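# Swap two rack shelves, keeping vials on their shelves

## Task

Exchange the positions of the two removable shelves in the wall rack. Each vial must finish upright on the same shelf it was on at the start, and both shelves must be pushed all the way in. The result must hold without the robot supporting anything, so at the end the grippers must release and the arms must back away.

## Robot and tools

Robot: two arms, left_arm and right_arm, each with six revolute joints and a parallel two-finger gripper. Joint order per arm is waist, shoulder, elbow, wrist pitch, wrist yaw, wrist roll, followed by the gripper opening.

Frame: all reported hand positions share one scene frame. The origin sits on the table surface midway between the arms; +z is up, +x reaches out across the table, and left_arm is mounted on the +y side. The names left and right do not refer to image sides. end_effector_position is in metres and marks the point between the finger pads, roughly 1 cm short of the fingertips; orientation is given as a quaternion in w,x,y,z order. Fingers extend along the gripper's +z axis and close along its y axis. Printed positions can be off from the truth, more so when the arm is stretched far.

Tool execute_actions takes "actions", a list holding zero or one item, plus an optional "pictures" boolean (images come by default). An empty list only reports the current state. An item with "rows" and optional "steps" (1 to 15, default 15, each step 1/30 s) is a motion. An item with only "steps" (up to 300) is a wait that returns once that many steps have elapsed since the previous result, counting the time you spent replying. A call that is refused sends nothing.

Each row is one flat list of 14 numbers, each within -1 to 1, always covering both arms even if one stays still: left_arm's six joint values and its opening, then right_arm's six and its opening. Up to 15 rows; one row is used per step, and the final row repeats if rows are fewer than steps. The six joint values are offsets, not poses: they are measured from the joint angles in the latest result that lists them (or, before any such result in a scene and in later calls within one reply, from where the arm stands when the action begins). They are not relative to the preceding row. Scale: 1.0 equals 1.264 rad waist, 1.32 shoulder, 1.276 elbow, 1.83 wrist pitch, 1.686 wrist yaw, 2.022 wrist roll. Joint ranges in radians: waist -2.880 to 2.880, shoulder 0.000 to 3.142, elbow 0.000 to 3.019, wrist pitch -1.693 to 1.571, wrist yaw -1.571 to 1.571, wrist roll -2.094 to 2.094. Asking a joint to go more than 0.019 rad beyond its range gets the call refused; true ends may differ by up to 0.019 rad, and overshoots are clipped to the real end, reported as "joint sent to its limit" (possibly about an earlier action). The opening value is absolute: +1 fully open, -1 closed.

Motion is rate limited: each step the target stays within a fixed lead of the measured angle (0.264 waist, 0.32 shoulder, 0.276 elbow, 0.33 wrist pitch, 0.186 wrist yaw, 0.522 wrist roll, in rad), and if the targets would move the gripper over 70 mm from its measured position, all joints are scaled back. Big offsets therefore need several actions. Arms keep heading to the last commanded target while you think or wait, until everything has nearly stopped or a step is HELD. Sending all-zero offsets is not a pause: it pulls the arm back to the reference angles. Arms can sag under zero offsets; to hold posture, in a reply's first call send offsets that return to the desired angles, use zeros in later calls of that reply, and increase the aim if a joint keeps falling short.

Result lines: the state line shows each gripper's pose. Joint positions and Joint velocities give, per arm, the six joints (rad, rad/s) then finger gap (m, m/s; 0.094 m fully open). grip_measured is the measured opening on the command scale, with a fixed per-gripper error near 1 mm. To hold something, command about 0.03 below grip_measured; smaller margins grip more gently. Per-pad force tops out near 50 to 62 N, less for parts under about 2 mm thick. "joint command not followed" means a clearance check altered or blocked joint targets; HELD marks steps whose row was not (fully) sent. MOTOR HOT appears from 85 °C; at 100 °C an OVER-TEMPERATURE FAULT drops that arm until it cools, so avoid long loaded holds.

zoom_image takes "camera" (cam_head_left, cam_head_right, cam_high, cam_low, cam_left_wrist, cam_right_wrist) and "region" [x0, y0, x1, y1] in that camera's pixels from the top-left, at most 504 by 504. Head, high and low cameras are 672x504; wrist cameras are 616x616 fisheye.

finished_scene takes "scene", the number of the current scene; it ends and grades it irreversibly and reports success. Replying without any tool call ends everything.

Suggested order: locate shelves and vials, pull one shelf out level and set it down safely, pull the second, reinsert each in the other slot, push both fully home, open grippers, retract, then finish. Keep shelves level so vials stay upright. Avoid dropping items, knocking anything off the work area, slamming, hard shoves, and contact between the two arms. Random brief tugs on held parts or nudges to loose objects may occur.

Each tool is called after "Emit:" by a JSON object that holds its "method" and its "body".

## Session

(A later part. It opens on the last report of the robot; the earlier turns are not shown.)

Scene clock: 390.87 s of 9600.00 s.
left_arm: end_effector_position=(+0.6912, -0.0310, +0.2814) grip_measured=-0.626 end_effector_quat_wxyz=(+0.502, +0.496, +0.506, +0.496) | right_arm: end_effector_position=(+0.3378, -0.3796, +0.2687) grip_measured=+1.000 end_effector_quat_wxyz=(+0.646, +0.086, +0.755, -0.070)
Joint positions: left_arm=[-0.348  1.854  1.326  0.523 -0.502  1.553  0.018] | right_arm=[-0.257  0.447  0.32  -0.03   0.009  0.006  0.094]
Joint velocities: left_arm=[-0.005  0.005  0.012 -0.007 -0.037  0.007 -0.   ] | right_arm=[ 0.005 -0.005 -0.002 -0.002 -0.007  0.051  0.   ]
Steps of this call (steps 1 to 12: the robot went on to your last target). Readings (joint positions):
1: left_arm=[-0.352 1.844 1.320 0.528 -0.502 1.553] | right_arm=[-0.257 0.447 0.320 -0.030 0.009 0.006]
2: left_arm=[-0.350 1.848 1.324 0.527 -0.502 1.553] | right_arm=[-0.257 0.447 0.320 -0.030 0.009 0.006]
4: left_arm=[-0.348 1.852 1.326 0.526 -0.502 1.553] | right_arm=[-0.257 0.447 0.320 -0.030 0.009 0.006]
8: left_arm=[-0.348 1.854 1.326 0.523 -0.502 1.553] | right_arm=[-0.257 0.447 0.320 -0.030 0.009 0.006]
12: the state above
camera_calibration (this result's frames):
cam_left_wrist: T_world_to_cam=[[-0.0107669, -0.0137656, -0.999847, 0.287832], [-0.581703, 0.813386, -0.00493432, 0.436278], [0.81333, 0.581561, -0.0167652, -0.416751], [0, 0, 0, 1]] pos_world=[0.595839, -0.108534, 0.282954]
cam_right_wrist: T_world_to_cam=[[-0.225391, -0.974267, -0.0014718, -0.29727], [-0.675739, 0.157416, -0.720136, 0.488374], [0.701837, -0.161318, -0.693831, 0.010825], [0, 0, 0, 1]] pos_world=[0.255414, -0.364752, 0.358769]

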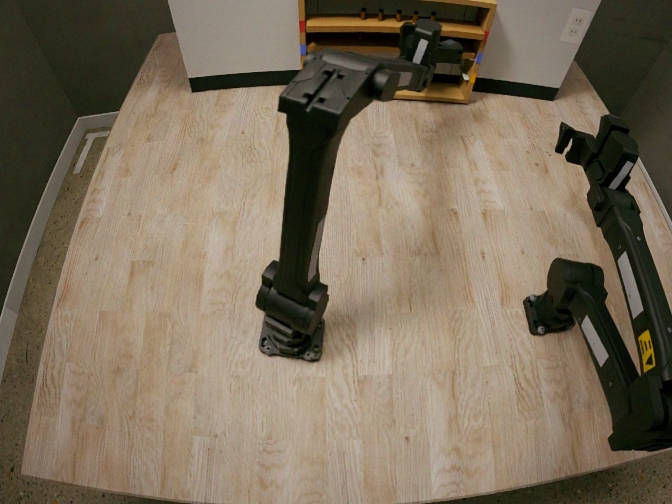

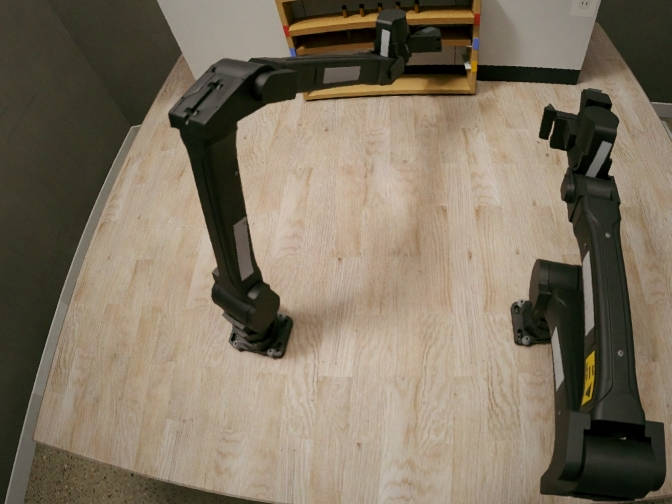

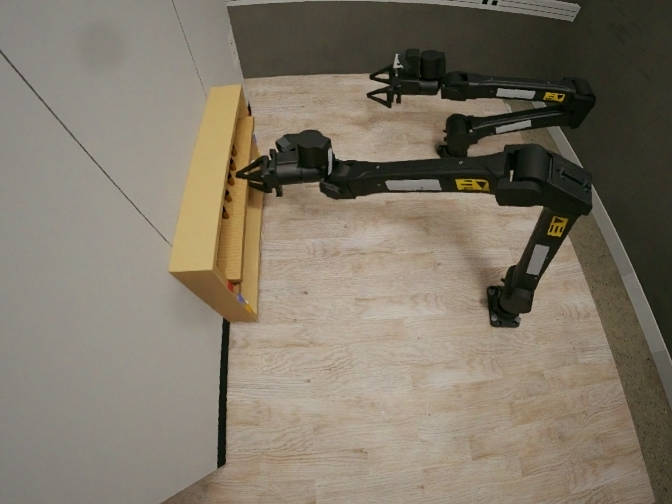

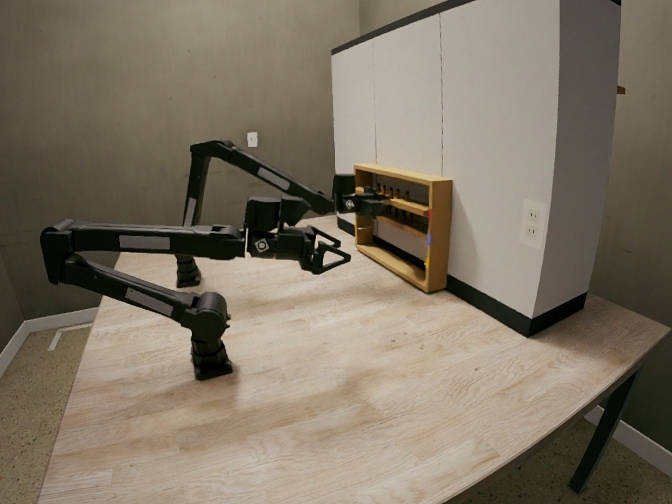

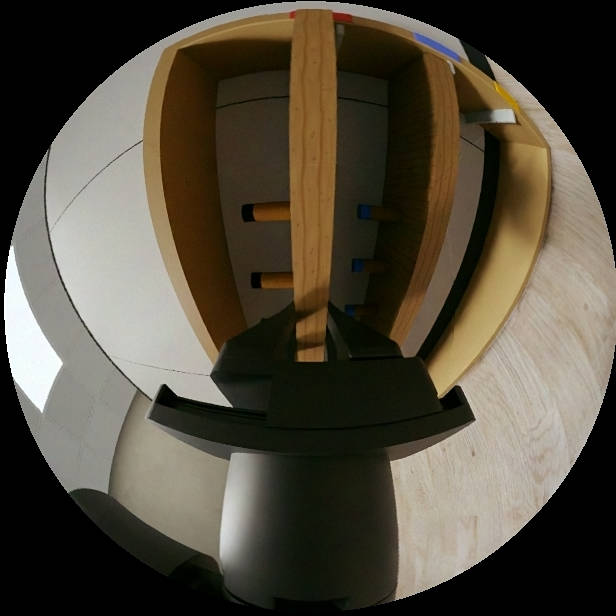

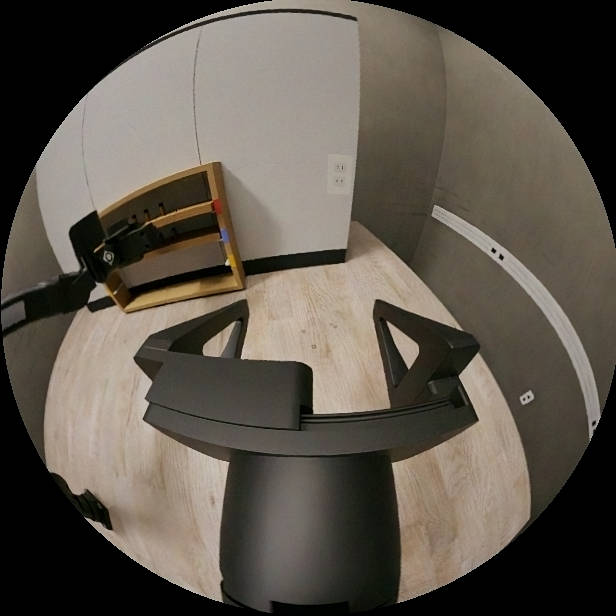

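Emit:
{"method": "execute_actions", "body": {"actions": [{"rows":[[0.006,-0.03,0.074,0.009,0.002,0,-0.67,0,0,0,0,0,0,1],[0.008,-0.026,0.079,0.008,0.003,0,-0.67,0,0,0,0,0,0,1],[0.009,-0.023,0.085,0.007,0.004,0,-0.67,0,0,0,0,0,0,1],[0.011,-0.019,0.09,0.007,0.005,0,-0.67,0,0,0,0,0,0,1],[0.012,-0.016,0.095,0.006,0.006,0,-0.67,0,0,0,0,0,0,1],[0.013,-0.012,0.101,0.005,0.007,0,-0.67,0,0,0,0,0,0,1],[0.015,-0.009,0.106,0.004,0.008,0,-0.67,0,0,0,0,0,0,1],[0.016,-0.005,0.111,0.003,0.009,0,-0.67,0,0,0,0,0,0,1],[0.018,-0.001,0.117,0.003,0.01,0,-0.67,0,0,0,0,0,0,1],[0.019,0.002,0.122,0.002,0.011,0,-0.67,0,0,0,0,0,0,1],[0.02,0.006,0.128,0.001,0.012,0,-0.67,0,0,0,0,0,0,1],[0.022,0.009,0.133,0,0.013,0,-0.67,0,0,0,0,0,0,1],[0.023,0.013,0.138,0,0.014,0,-0.67,0,0,0,0,0,0,1],[0.025,0.016,0.144,-0.001,0.015,0,-0.67,0,0,0,0,0,0,1],[0.026,0.02,0.149,-0.002,0.016,0,-0.67,0,0,0,0,0,0,1]],"steps":15}], "pictures": false}}

Emit:
{"method": "execute_actions", "body": {"actions": [{"steps":15}]}}

Scene clock: 396.10 s of 9600.00 s.
left_arm: end_effector_position=(+0.7135, -0.0327, +0.2810) grip_measured=-0.626 end_effector_quat_wxyz=(+0.505, +0.496, +0.504, +0.495) | right_arm: end_effector_position=(+0.3378, -0.3796, +0.2687) grip_measured=+1.000 end_effector_quat_wxyz=(+0.646, +0.086, +0.755, -0.070)
Joint positions: left_arm=[-0.332  1.902  1.395  0.506 -0.481  1.553  0.018] | right_arm=[-0.257  0.447  0.32  -0.03   0.009  0.006  0.094]
Joint velocities: left_arm=[-0.005 -0.015 -0.002 -0.037 -0.095 -0.007 -0.001] | right_arm=[-0.015 -0.015 -0.012 -0.002 -0.066  0.022  0.   ]
Steps of this call (steps 1 to 30: the robot went on to your last target; steps 31 to 90: nothing new was sent; then 1.73 s passed at rest; steps 91 to 105: all 15 steps of this action). Readings (joint positions):
91: left_arm=[-0.348 1.854 1.326 0.523 -0.502 1.553] | right_arm=[-0.257 0.447 0.320 -0.030 0.009 0.006]
92: left_arm=[-0.348 1.854 1.326 0.523 -0.501 1.553] | right_arm=[-0.257 0.447 0.320 -0.030 0.009 0.006]
94: left_arm=[-0.348 1.856 1.329 0.520 -0.500 1.553] | right_arm=[-0.257 0.447 0.320 -0.030 0.009 0.006]
98: left_arm=[-0.344 1.870 1.351 0.514 -0.493 1.552] | right_arm=[-0.257 0.447 0.320 -0.030 0.009 0.006]
105: the state above

Scene clock: 396.60 s of 9600.00 s.
left_arm: end_effector_position=(+0.7135, -0.0327, +0.2807) grip_measured=-0.626 end_effector_quat_wxyz=(+0.504, +0.496, +0.504, +0.495) | right_arm: end_effector_position=(+0.3378, -0.3796, +0.2687) grip_measured=+1.000 end_effector_quat_wxyz=(+0.646, +0.086, +0.755, -0.070)
Joint positions: left_arm=[-0.332  1.902  1.395  0.505 -0.481  1.553  0.018] | right_arm=[-0.257  0.447  0.32  -0.03   0.009  0.006  0.094]
Joint velocities: left_arm=[-0.005 -0.015 -0.007 -0.002  0.022 -0.007  0.001] | right_arm=[-0.005 -0.005 -0.002 -0.002 -0.051 -0.007  0.   ]
Steps of this call (steps 1 to 15: the robot went on to your last target). Readings (joint positions):
1: left_arm=[-0.332 1.902 1.395 0.506 -0.481 1.553] | right_arm=[-0.257 0.447 0.320 -0.030 0.009 0.006]
2: left_arm=[-0.332 1.902 1.395 0.505 -0.481 1.553] | right_arm=[-0.257 0.447 0.320 -0.030 0.009 0.006]
4: left_arm=[-0.332 1.902 1.395 0.505 -0.481 1.553] | right_arm=[-0.257 0.447 0.320 -0.030 0.009 0.006]
8: left_arm=[-0.332 1.902 1.395 0.505 -0.481 1.553] | right_arm=[-0.257 0.447 0.320 -0.030 0.009 0.006]
15: the state above
All arms were judged still, so your last target was given up. Only a new action makes them travel on or press farther. Fingers that are still opening or closing keep moving.
camera_calibration (this result's frames):
cam_left_wrist: T_world_to_cam=[[-0.0081709, -0.0152141, -0.999851, 0.285445], [-0.577957, 0.816031, -0.00769389, 0.448834], [0.816027, 0.577808, -0.0154608, -0.436379], [0, 0, 0, 1]] pos_world=[0.617836, -0.109776, 0.282109]
cam_right_wrist: T_world_to_cam=[[-0.225391, -0.974267, -0.0014718, -0.29727], [-0.675739, 0.157416, -0.720136, 0.488374], [0.701837, -0.161318, -0.693831, 0.010825], [0, 0, 0, 1]] pos_world=[0.255414, -0.364752, 0.358769]

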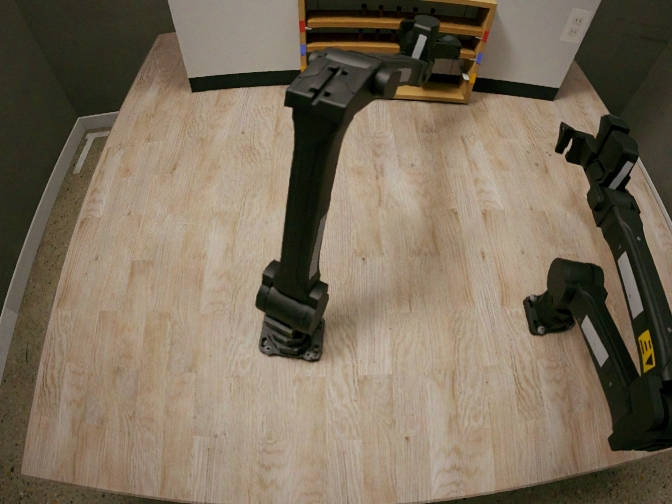

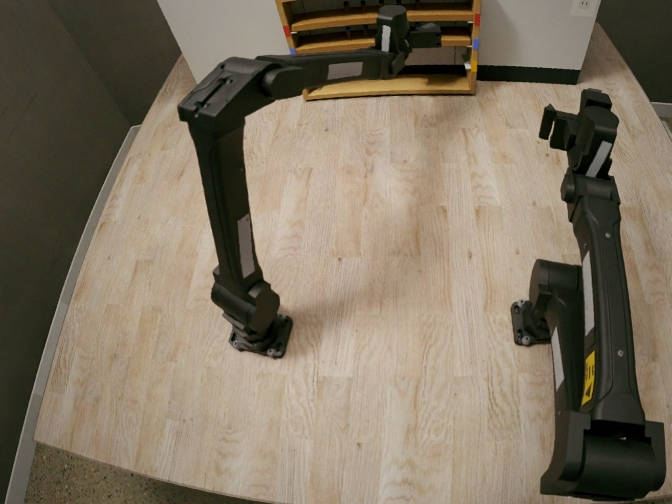

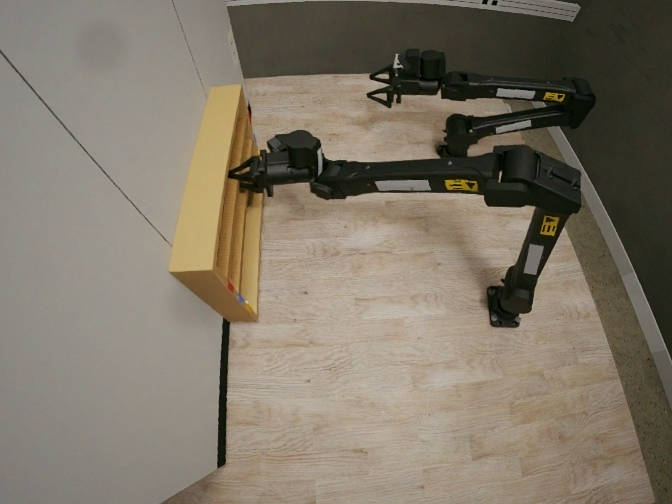

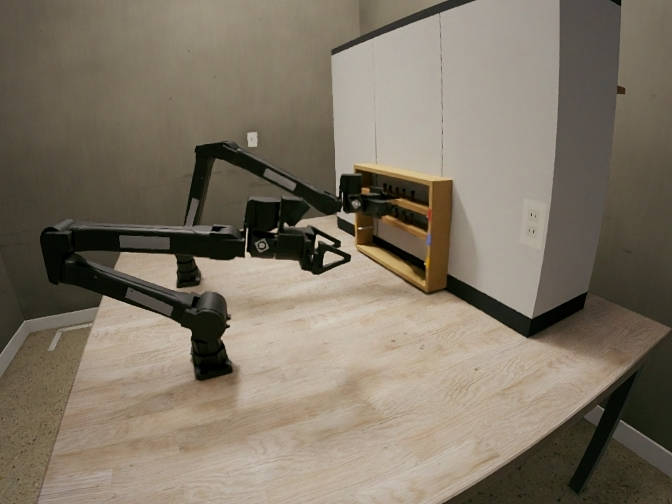

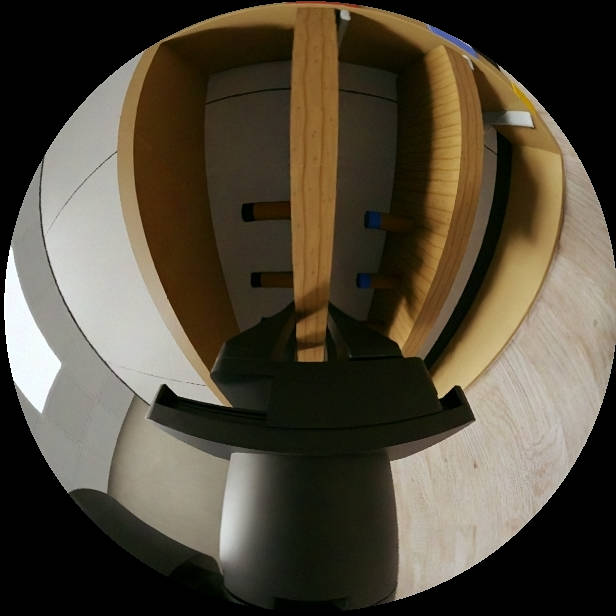

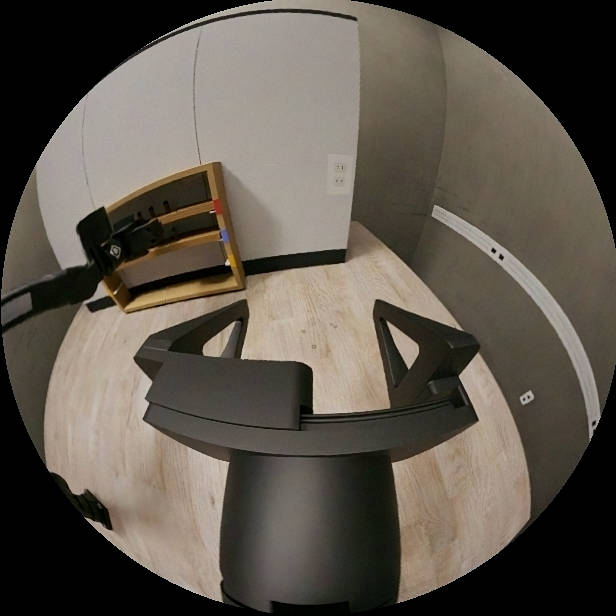

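Emit:
{"method": "zoom_image", "body": {"camera": "cam_low", "region": [330, 150, 470, 300]}}

Emit:
{"method": "zoom_image", "body": {"camera": "cam_high", "region": [170, 80, 330, 340]}}

Region (330, 150, 470, 300) of cam_low's 672x504 image, scaled by 3.360, with more detail than that image has; it fills the left 470 columns of this view, and the rest is white.

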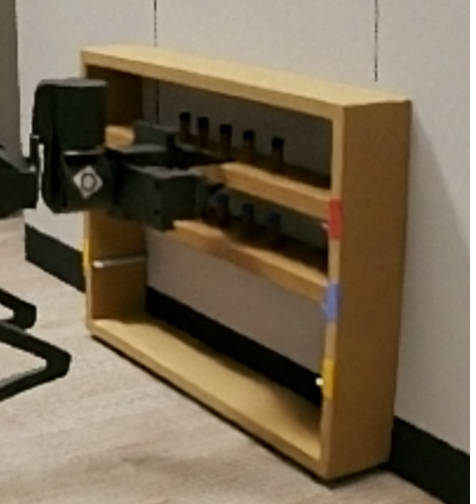

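Region (170, 80, 330, 340) of cam_high's 672x504 image, scaled by 1.938, with more detail than that image has; it fills the left 310 columns of this view, and the rest is white.

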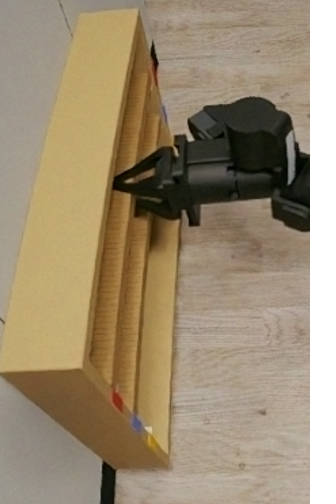

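Looks fully in. Lower and release.

Emit:
{"method": "execute_actions", "body": {"actions": [{"rows":[[0.005,-0.022,0.045,0.01,0,0,-0.67,0,0,0,0,0,0,1],[0.005,-0.018,0.045,0.01,0,0,-0.67,0,0,0,0,0,0,1]],"steps":15}], "pictures": false}}

Scene clock: 400.77 s of 9600.00 s.
left_arm: end_effector_position=(+0.7135, -0.0327, +0.2807) grip_measured=-0.626 end_effector_quat_wxyz=(+0.504, +0.496, +0.504, +0.495) | right_arm: end_effector_position=(+0.3378, -0.3796, +0.2687) grip_measured=+1.000 end_effector_quat_wxyz=(+0.646, +0.086, +0.755, -0.070)
Joint positions: left_arm=[-0.332  1.902  1.395  0.505 -0.481  1.553  0.018] | right_arm=[-0.257  0.447  0.32  -0.03   0.009  0.006  0.094]
Joint velocities: left_arm=[-0.015 -0.015  0.012  0.012 -0.081  0.022 -0.001] | right_arm=[0.015 0.005 0.012 0.012 0.022 0.022 0.   ]
Steps of this call (steps 1 to 90: nothing new was sent; then 0.67 s passed at rest; steps 91 to 105: all 15 steps of this action). Readings (joint positions):
91: left_arm=[-0.332 1.902 1.395 0.505 -0.481 1.553] | right_arm=[-0.257 0.447 0.320 -0.030 0.009 0.006]
92: left_arm=[-0.332 1.902 1.395 0.505 -0.481 1.553] | right_arm=[-0.257 0.447 0.320 -0.030 0.009 0.006]
94: left_arm=[-0.332 1.902 1.395 0.505 -0.481 1.553] | right_arm=[-0.257 0.447 0.320 -0.030 0.009 0.006]
98: left_arm=[-0.332 1.902 1.395 0.505 -0.481 1.553] | right_arm=[-0.257 0.447 0.320 -0.030 0.009 0.006]
105: the state above

Emit:
{"method": "execute_actions", "body": {"actions": [{"rows":[[0.005,-0.01,0.04,0.01,0,0,-0.67,0,0,0,0,0,0,1],[0.005,-0.006,0.04,0.01,0,0,-0.67,0,0,0,0,0,0,1],[0.005,-0.002,0.04,0.01,0,0,-0.67,0,0,0,0,0,0,1]],"steps":15}], "pictures": false}}

Scene clock: 404.90 s of 9600.00 s.
left_arm: end_effector_position=(+0.7136, -0.0327, +0.2804) grip_measured=-0.626 end_effector_quat_wxyz=(+0.504, +0.496, +0.505, +0.495) | right_arm: end_effector_position=(+0.3378, -0.3796, +0.2687) grip_measured=+1.000 end_effector_quat_wxyz=(+0.646, +0.086, +0.755, -0.070)
Joint positions: left_arm=[-0.332  1.902  1.395  0.505 -0.481  1.553  0.018] | right_arm=[-0.257  0.447  0.32  -0.03   0.009  0.006  0.094]
Joint velocities: left_arm=[-0.005  0.005  0.002 -0.002 -0.095  0.022  0.   ] | right_arm=[ 0.005 -0.005 -0.017 -0.017 -0.037 -0.007  0.   ]
Steps of this call (steps 1 to 15: the robot went on to your last target; steps 16 to 90: nothing new was sent; then 0.63 s passed at rest; steps 91 to 105: all 15 steps of this action). Readings (joint positions):
91: left_arm=[-0.332 1.902 1.395 0.505 -0.481 1.553] | right_arm=[-0.257 0.447 0.320 -0.030 0.009 0.006]
92: left_arm=[-0.332 1.902 1.395 0.505 -0.481 1.553] | right_arm=[-0.257 0.447 0.320 -0.030 0.009 0.006]
94: left_arm=[-0.332 1.902 1.395 0.505 -0.481 1.553] | right_arm=[-0.257 0.447 0.320 -0.030 0.009 0.006]
98: left_arm=[-0.332 1.902 1.395 0.505 -0.481 1.553] | right_arm=[-0.257 0.447 0.320 -0.030 0.009 0.006]
105: the state above

Emit:
{"method": "execute_actions", "body": {"actions": [{"rows":[[0,-0.012,0.035,0.005,0,0,-0.63,0,0,0,0,0,0,1],[0,-0.012,0.035,0.005,0,0,-0.61,0,0,0,0,0,0,1],[0,-0.012,0.035,0.005,0,0,-0.59,0,0,0,0,0,0,1],[0,-0.012,0.035,0.005,0,0,-0.56,0,0,0,0,0,0,1],[0,-0.012,0.035,0.005,0,0,-0.52,0,0,0,0,0,0,1],[0,-0.012,0.035,0.005,0,0,-0.45,0,0,0,0,0,0,1],[0,-0.012,0.035,0.005,0,0,-0.38,0,0,0,0,0,0,1],[0,-0.012,0.035,0.005,0,0,-0.3,0,0,0,0,0,0,1],[0,-0.012,0.035,0.005,0,0,-0.2,0,0,0,0,0,0,1]],"steps":15}], "pictures": false}}

Emit:
{"method": "execute_actions", "body": {"actions": [{"rows":[[-0.008,-0.012,0.005,0.008,-0.005,0,-0.2,0,0,0,0,0,0,1],[-0.012,-0.021,-0.01,0.011,-0.009,0,-0.2,0,0,0,0,0,0,1],[-0.016,-0.03,-0.024,0.014,-0.012,0,-0.2,0,0,0,0,0,0,1],[-0.02,-0.04,-0.039,0.017,-0.016,0,-0.2,0,0,0,0,0,0,1],[-0.024,-0.049,-0.053,0.02,-0.019,0,-0.2,0,0,0,0,0,0,1],[-0.028,-0.058,-0.068,0.023,-0.023,0,-0.2,0,0,0,0,0,0,1],[-0.032,-0.067,-0.082,0.026,-0.026,0,-0.2,0,0,0,0,0,0,1],[-0.036,-0.077,-0.097,0.029,-0.03,0,-0.2,0,0,0,0,0,0,1],[-0.04,-0.086,-0.111,0.032,-0.033,0,-0.2,0,0,0,0,0,0,1],[-0.044,-0.095,-0.126,0.035,-0.036,0,-0.2,0,0,0,0,0,0,1],[-0.048,-0.105,-0.14,0.038,-0.04,0,-0.2,0,0,0,0,0,0,1],[-0.052,-0.115,-0.155,0.041,-0.043,0,-0.2,0,0,0,0,0,0,1]],"steps":15}], "pictures": false}}

Emit:
{"method": "execute_actions", "body": {"actions": [{"rows":[[-0.05,-0.25,-0.25,0,0,0,-0.2,0,0,0,0,0,0,1]],"steps":15}], "pictures": false}}

Emit:
{"method": "execute_actions", "body": {"actions": [{"steps":15}]}}

Emit:
{"method": "zoom_image", "body": {"camera": "cam_high", "region": [170, 80, 330, 340]}}

Emit:
{"method": "zoom_image", "body": {"camera": "cam_low", "region": [330, 150, 470, 300]}}

Scene clock: 412.67 s of 9600.00 s.
left_arm: end_effector_position=(+0.7133, -0.0330, +0.2802) grip_measured=-0.201 end_effector_quat_wxyz=(+0.504, +0.496, +0.505, +0.495) | right_arm: end_effector_position=(+0.3378, -0.3796, +0.2687) grip_measured=+1.000 end_effector_quat_wxyz=(+0.646, +0.086, +0.755, -0.070)
Joint positions: left_arm=[-0.333  1.902  1.395  0.504 -0.482  1.553  0.038] | right_arm=[-0.257  0.447  0.32  -0.03   0.009  0.006  0.094]
Joint velocities: left_arm=[ 0.005  0.005  0.002  0.002  0.037 -0.007  0.001] | right_arm=[-0.005 -0.005 -0.002 -0.022  0.007  0.007  0.   ]
Steps of this call (steps 1 to 15: the robot went on to your last target; steps 16 to 90: nothing new was sent; then 4.27 s passed at rest; steps 91 to 105: all 15 steps of this action). Readings (joint positions):
91: left_arm=[-0.332 1.902 1.395 0.505 -0.481 1.553] | right_arm=[-0.257 0.447 0.320 -0.030 0.009 0.006]
92: left_arm=[-0.332 1.902 1.395 0.504 -0.482 1.553] | right_arm=[-0.257 0.447 0.320 -0.030 0.009 0.006]
94: left_arm=[-0.333 1.902 1.395 0.504 -0.482 1.553] | right_arm=[-0.257 0.447 0.320 -0.030 0.009 0.006]
98: left_arm=[-0.333 1.902 1.395 0.504 -0.482 1.553] | right_arm=[-0.257 0.447 0.320 -0.030 0.009 0.006]
105: the state above

Scene clock: 413.17 s of 9600.00 s.
left_arm: end_effector_position=(+0.6449, -0.0338, +0.2736) grip_measured=-0.201 end_effector_quat_wxyz=(+0.495, +0.501, +0.508, +0.495) | right_arm: end_effector_position=(+0.3378, -0.3796, +0.2687) grip_measured=+1.000 end_effector_quat_wxyz=(+0.646, +0.086, +0.755, -0.070)
Joint positions: left_arm=[-0.393  1.774  1.195  0.556 -0.55   1.553  0.038] | right_arm=[-0.257  0.447  0.32  -0.03   0.009  0.006  0.094]
Joint velocities: left_arm=[-0.132 -0.19  -0.066  0.056 -0.037 -0.007  0.   ] | right_arm=[-0.005 -0.015  0.002  0.007  0.022 -0.007  0.   ]
Steps of this call (steps 1 to 15: all 15 steps of this action). Readings (joint positions):
1: left_arm=[-0.333 1.902 1.395 0.504 -0.484 1.553] | right_arm=[-0.257 0.447 0.320 -0.030 0.009 0.006]
2: left_arm=[-0.333 1.902 1.393 0.505 -0.489 1.553] | right_arm=[-0.257 0.447 0.320 -0.030 0.009 0.006]
4: left_arm=[-0.335 1.894 1.378 0.511 -0.500 1.553] | right_arm=[-0.257 0.447 0.320 -0.030 0.009 0.006]
8: left_arm=[-0.349 1.855 1.303 0.528 -0.524 1.553] | right_arm=[-0.257 0.447 0.320 -0.030 0.009 0.006]
15: the state above

Scene clock: 413.67 s of 9600.00 s.
left_arm: end_effector_position=(+0.5201, -0.0012, +0.3112) grip_measured=-0.201 end_effector_quat_wxyz=(+0.517, +0.511, +0.491, +0.481) | right_arm: end_effector_position=(+0.3378, -0.3796, +0.2687) grip_measured=+1.000 end_effector_quat_wxyz=(+0.646, +0.086, +0.755, -0.070)
Joint positions: left_arm=[-0.456  1.421  0.862  0.554 -0.549  1.553  0.038] | right_arm=[-0.257  0.447  0.32  -0.03   0.009  0.006  0.094]
Joint velocities: left_arm=[-0.015  0.2   -0.017 -0.002  0.007 -0.022 -0.   ] | right_arm=[-0.015  0.005 -0.012  0.012 -0.022 -0.081  0.   ]
Steps of this call (steps 1 to 15: all 15 steps of this action). Readings (joint positions):
1: left_arm=[-0.398 1.758 1.176 0.557 -0.549 1.553] | right_arm=[-0.257 0.447 0.320 -0.030 0.009 0.006]
2: left_arm=[-0.403 1.724 1.131 0.557 -0.549 1.553] | right_arm=[-0.257 0.447 0.320 -0.030 0.009 0.006]
4: left_arm=[-0.418 1.629 1.009 0.557 -0.549 1.553] | right_arm=[-0.257 0.447 0.320 -0.030 0.009 0.006]
8: left_arm=[-0.451 1.453 0.861 0.552 -0.549 1.553] | right_arm=[-0.257 0.447 0.320 -0.030 0.009 0.006]
15: the state above

Scene clock: 414.17 s of 9600.00 s.
left_arm: end_effector_position=(+0.5240, -0.0039, +0.2961) grip_measured=-0.201 end_effector_quat_wxyz=(+0.507, +0.521, +0.493, +0.479) | right_arm: end_effector_position=(+0.3378, -0.3796, +0.2687) grip_measured=+1.000 end_effector_quat_wxyz=(+0.646, +0.086, +0.755, -0.070)
Joint positions: left_arm=[-0.456  1.448  0.862  0.554 -0.549  1.553  0.038] | right_arm=[-0.257  0.447  0.32  -0.03   0.009  0.006  0.094]
Joint velocities: left_arm=[-0.005  0.005 -0.002 -0.002  0.051 -0.037 -0.   ] | right_arm=[-0.005 -0.015  0.007  0.007  0.022 -0.007  0.   ]
Steps of this call (steps 1 to 15: the robot went on to your last target). Readings (joint positions):
1: left_arm=[-0.456 1.427 0.862 0.554 -0.549 1.553] | right_arm=[-0.257 0.447 0.320 -0.030 0.009 0.006]
2: left_arm=[-0.456 1.434 0.862 0.554 -0.549 1.553] | right_arm=[-0.257 0.447 0.320 -0.030 0.009 0.006]
4: left_arm=[-0.456 1.443 0.862 0.554 -0.549 1.553] | right_arm=[-0.257 0.447 0.320 -0.030 0.009 0.006]
8: left_arm=[-0.456 1.448 0.862 0.554 -0.549 1.553] | right_arm=[-0.257 0.447 0.320 -0.030 0.009 0.006]
15: the state above
camera_calibration (this result's frames):
cam_left_wrist: T_world_to_cam=[[-0.0340398, 0.00272034, -0.999417, 0.313193], [-0.531151, 0.847031, 0.0203964, 0.28318], [0.846593, 0.531536, -0.0273879, -0.310788], [0, 0, 0, 1]] pos_world=[0.424184, -0.0755195, 0.298722]
cam_right_wrist: T_world_to_cam=[[-0.225391, -0.974267, -0.0014718, -0.29727], [-0.675739, 0.157416, -0.720136, 0.488374], [0.701837, -0.161318, -0.693831, 0.010825], [0, 0, 0, 1]] pos_world=[0.255414, -0.364752, 0.358769]

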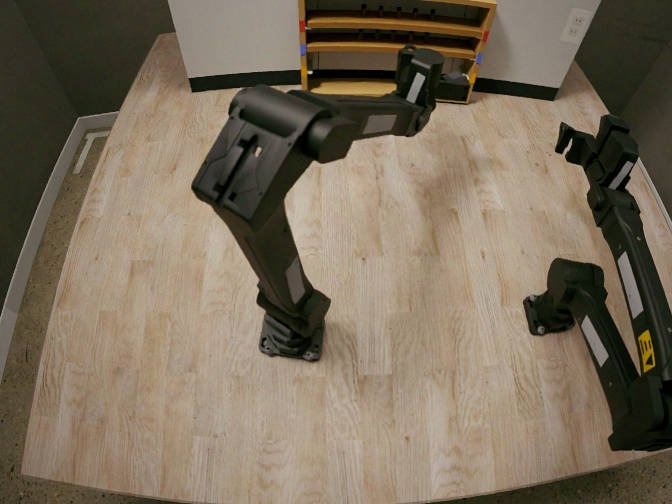

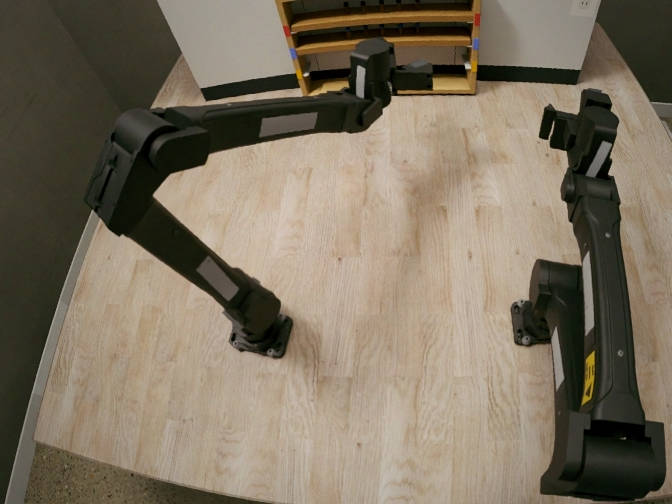

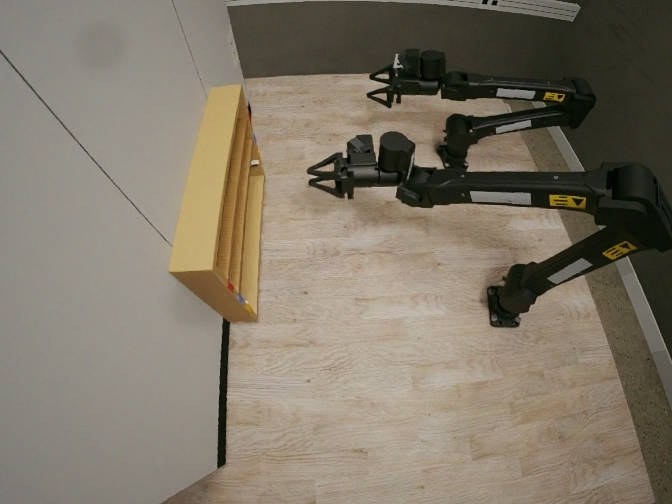

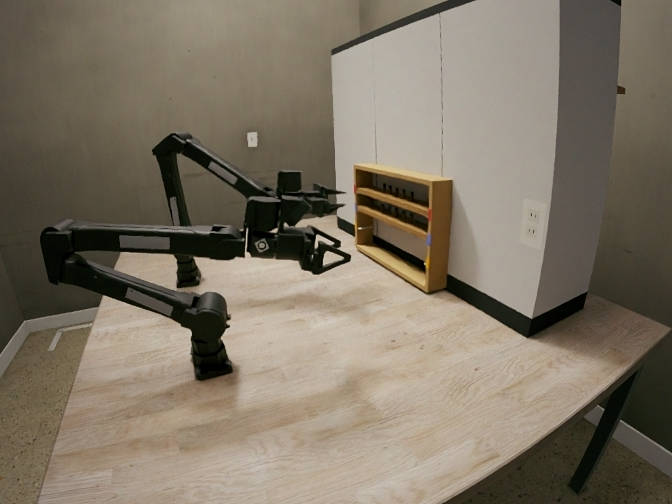

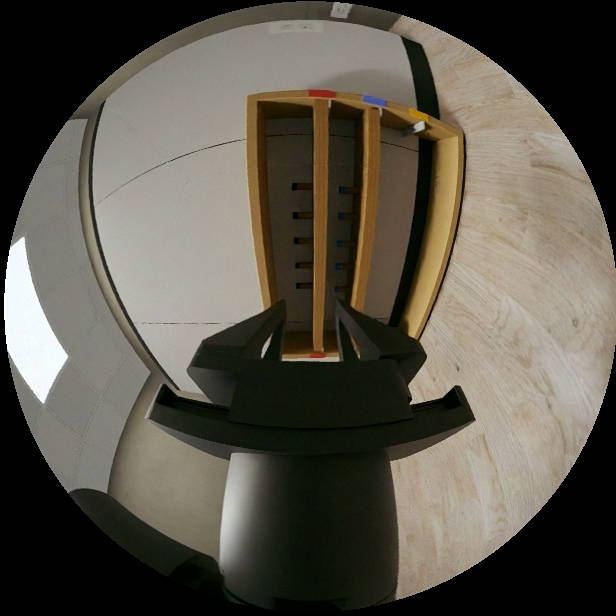

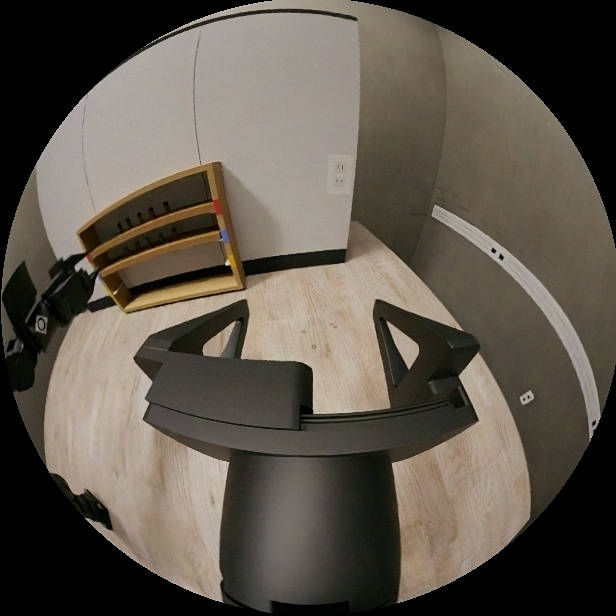

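Region (170, 80, 330, 340) of cam_high's 672x504 image, scaled by 1.938, with more detail than that image has; it fills the left 310 columns of this view, and the rest is white.

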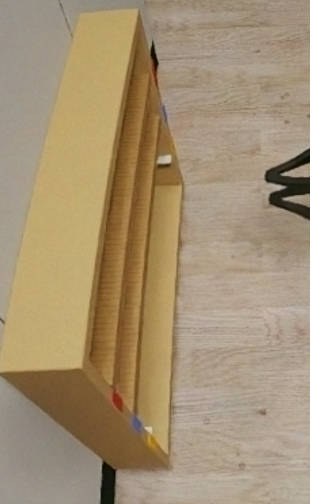

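Region (330, 150, 470, 300) of cam_low's 672x504 image, scaled by 3.360, with more detail than that image has; it fills the left 470 columns of this view, and the rest is white.

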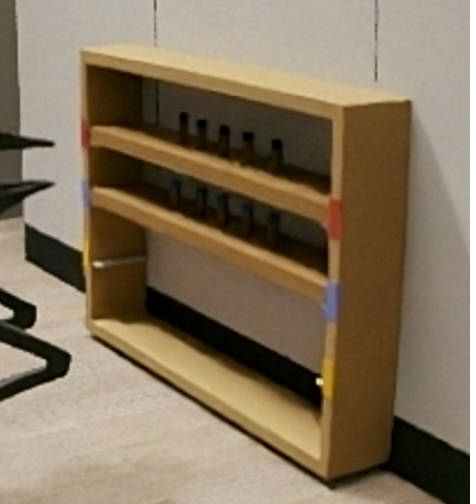

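Emit:
{"method": "finished_scene", "body": {"scene": 1}}

The scene is finished: the task was done.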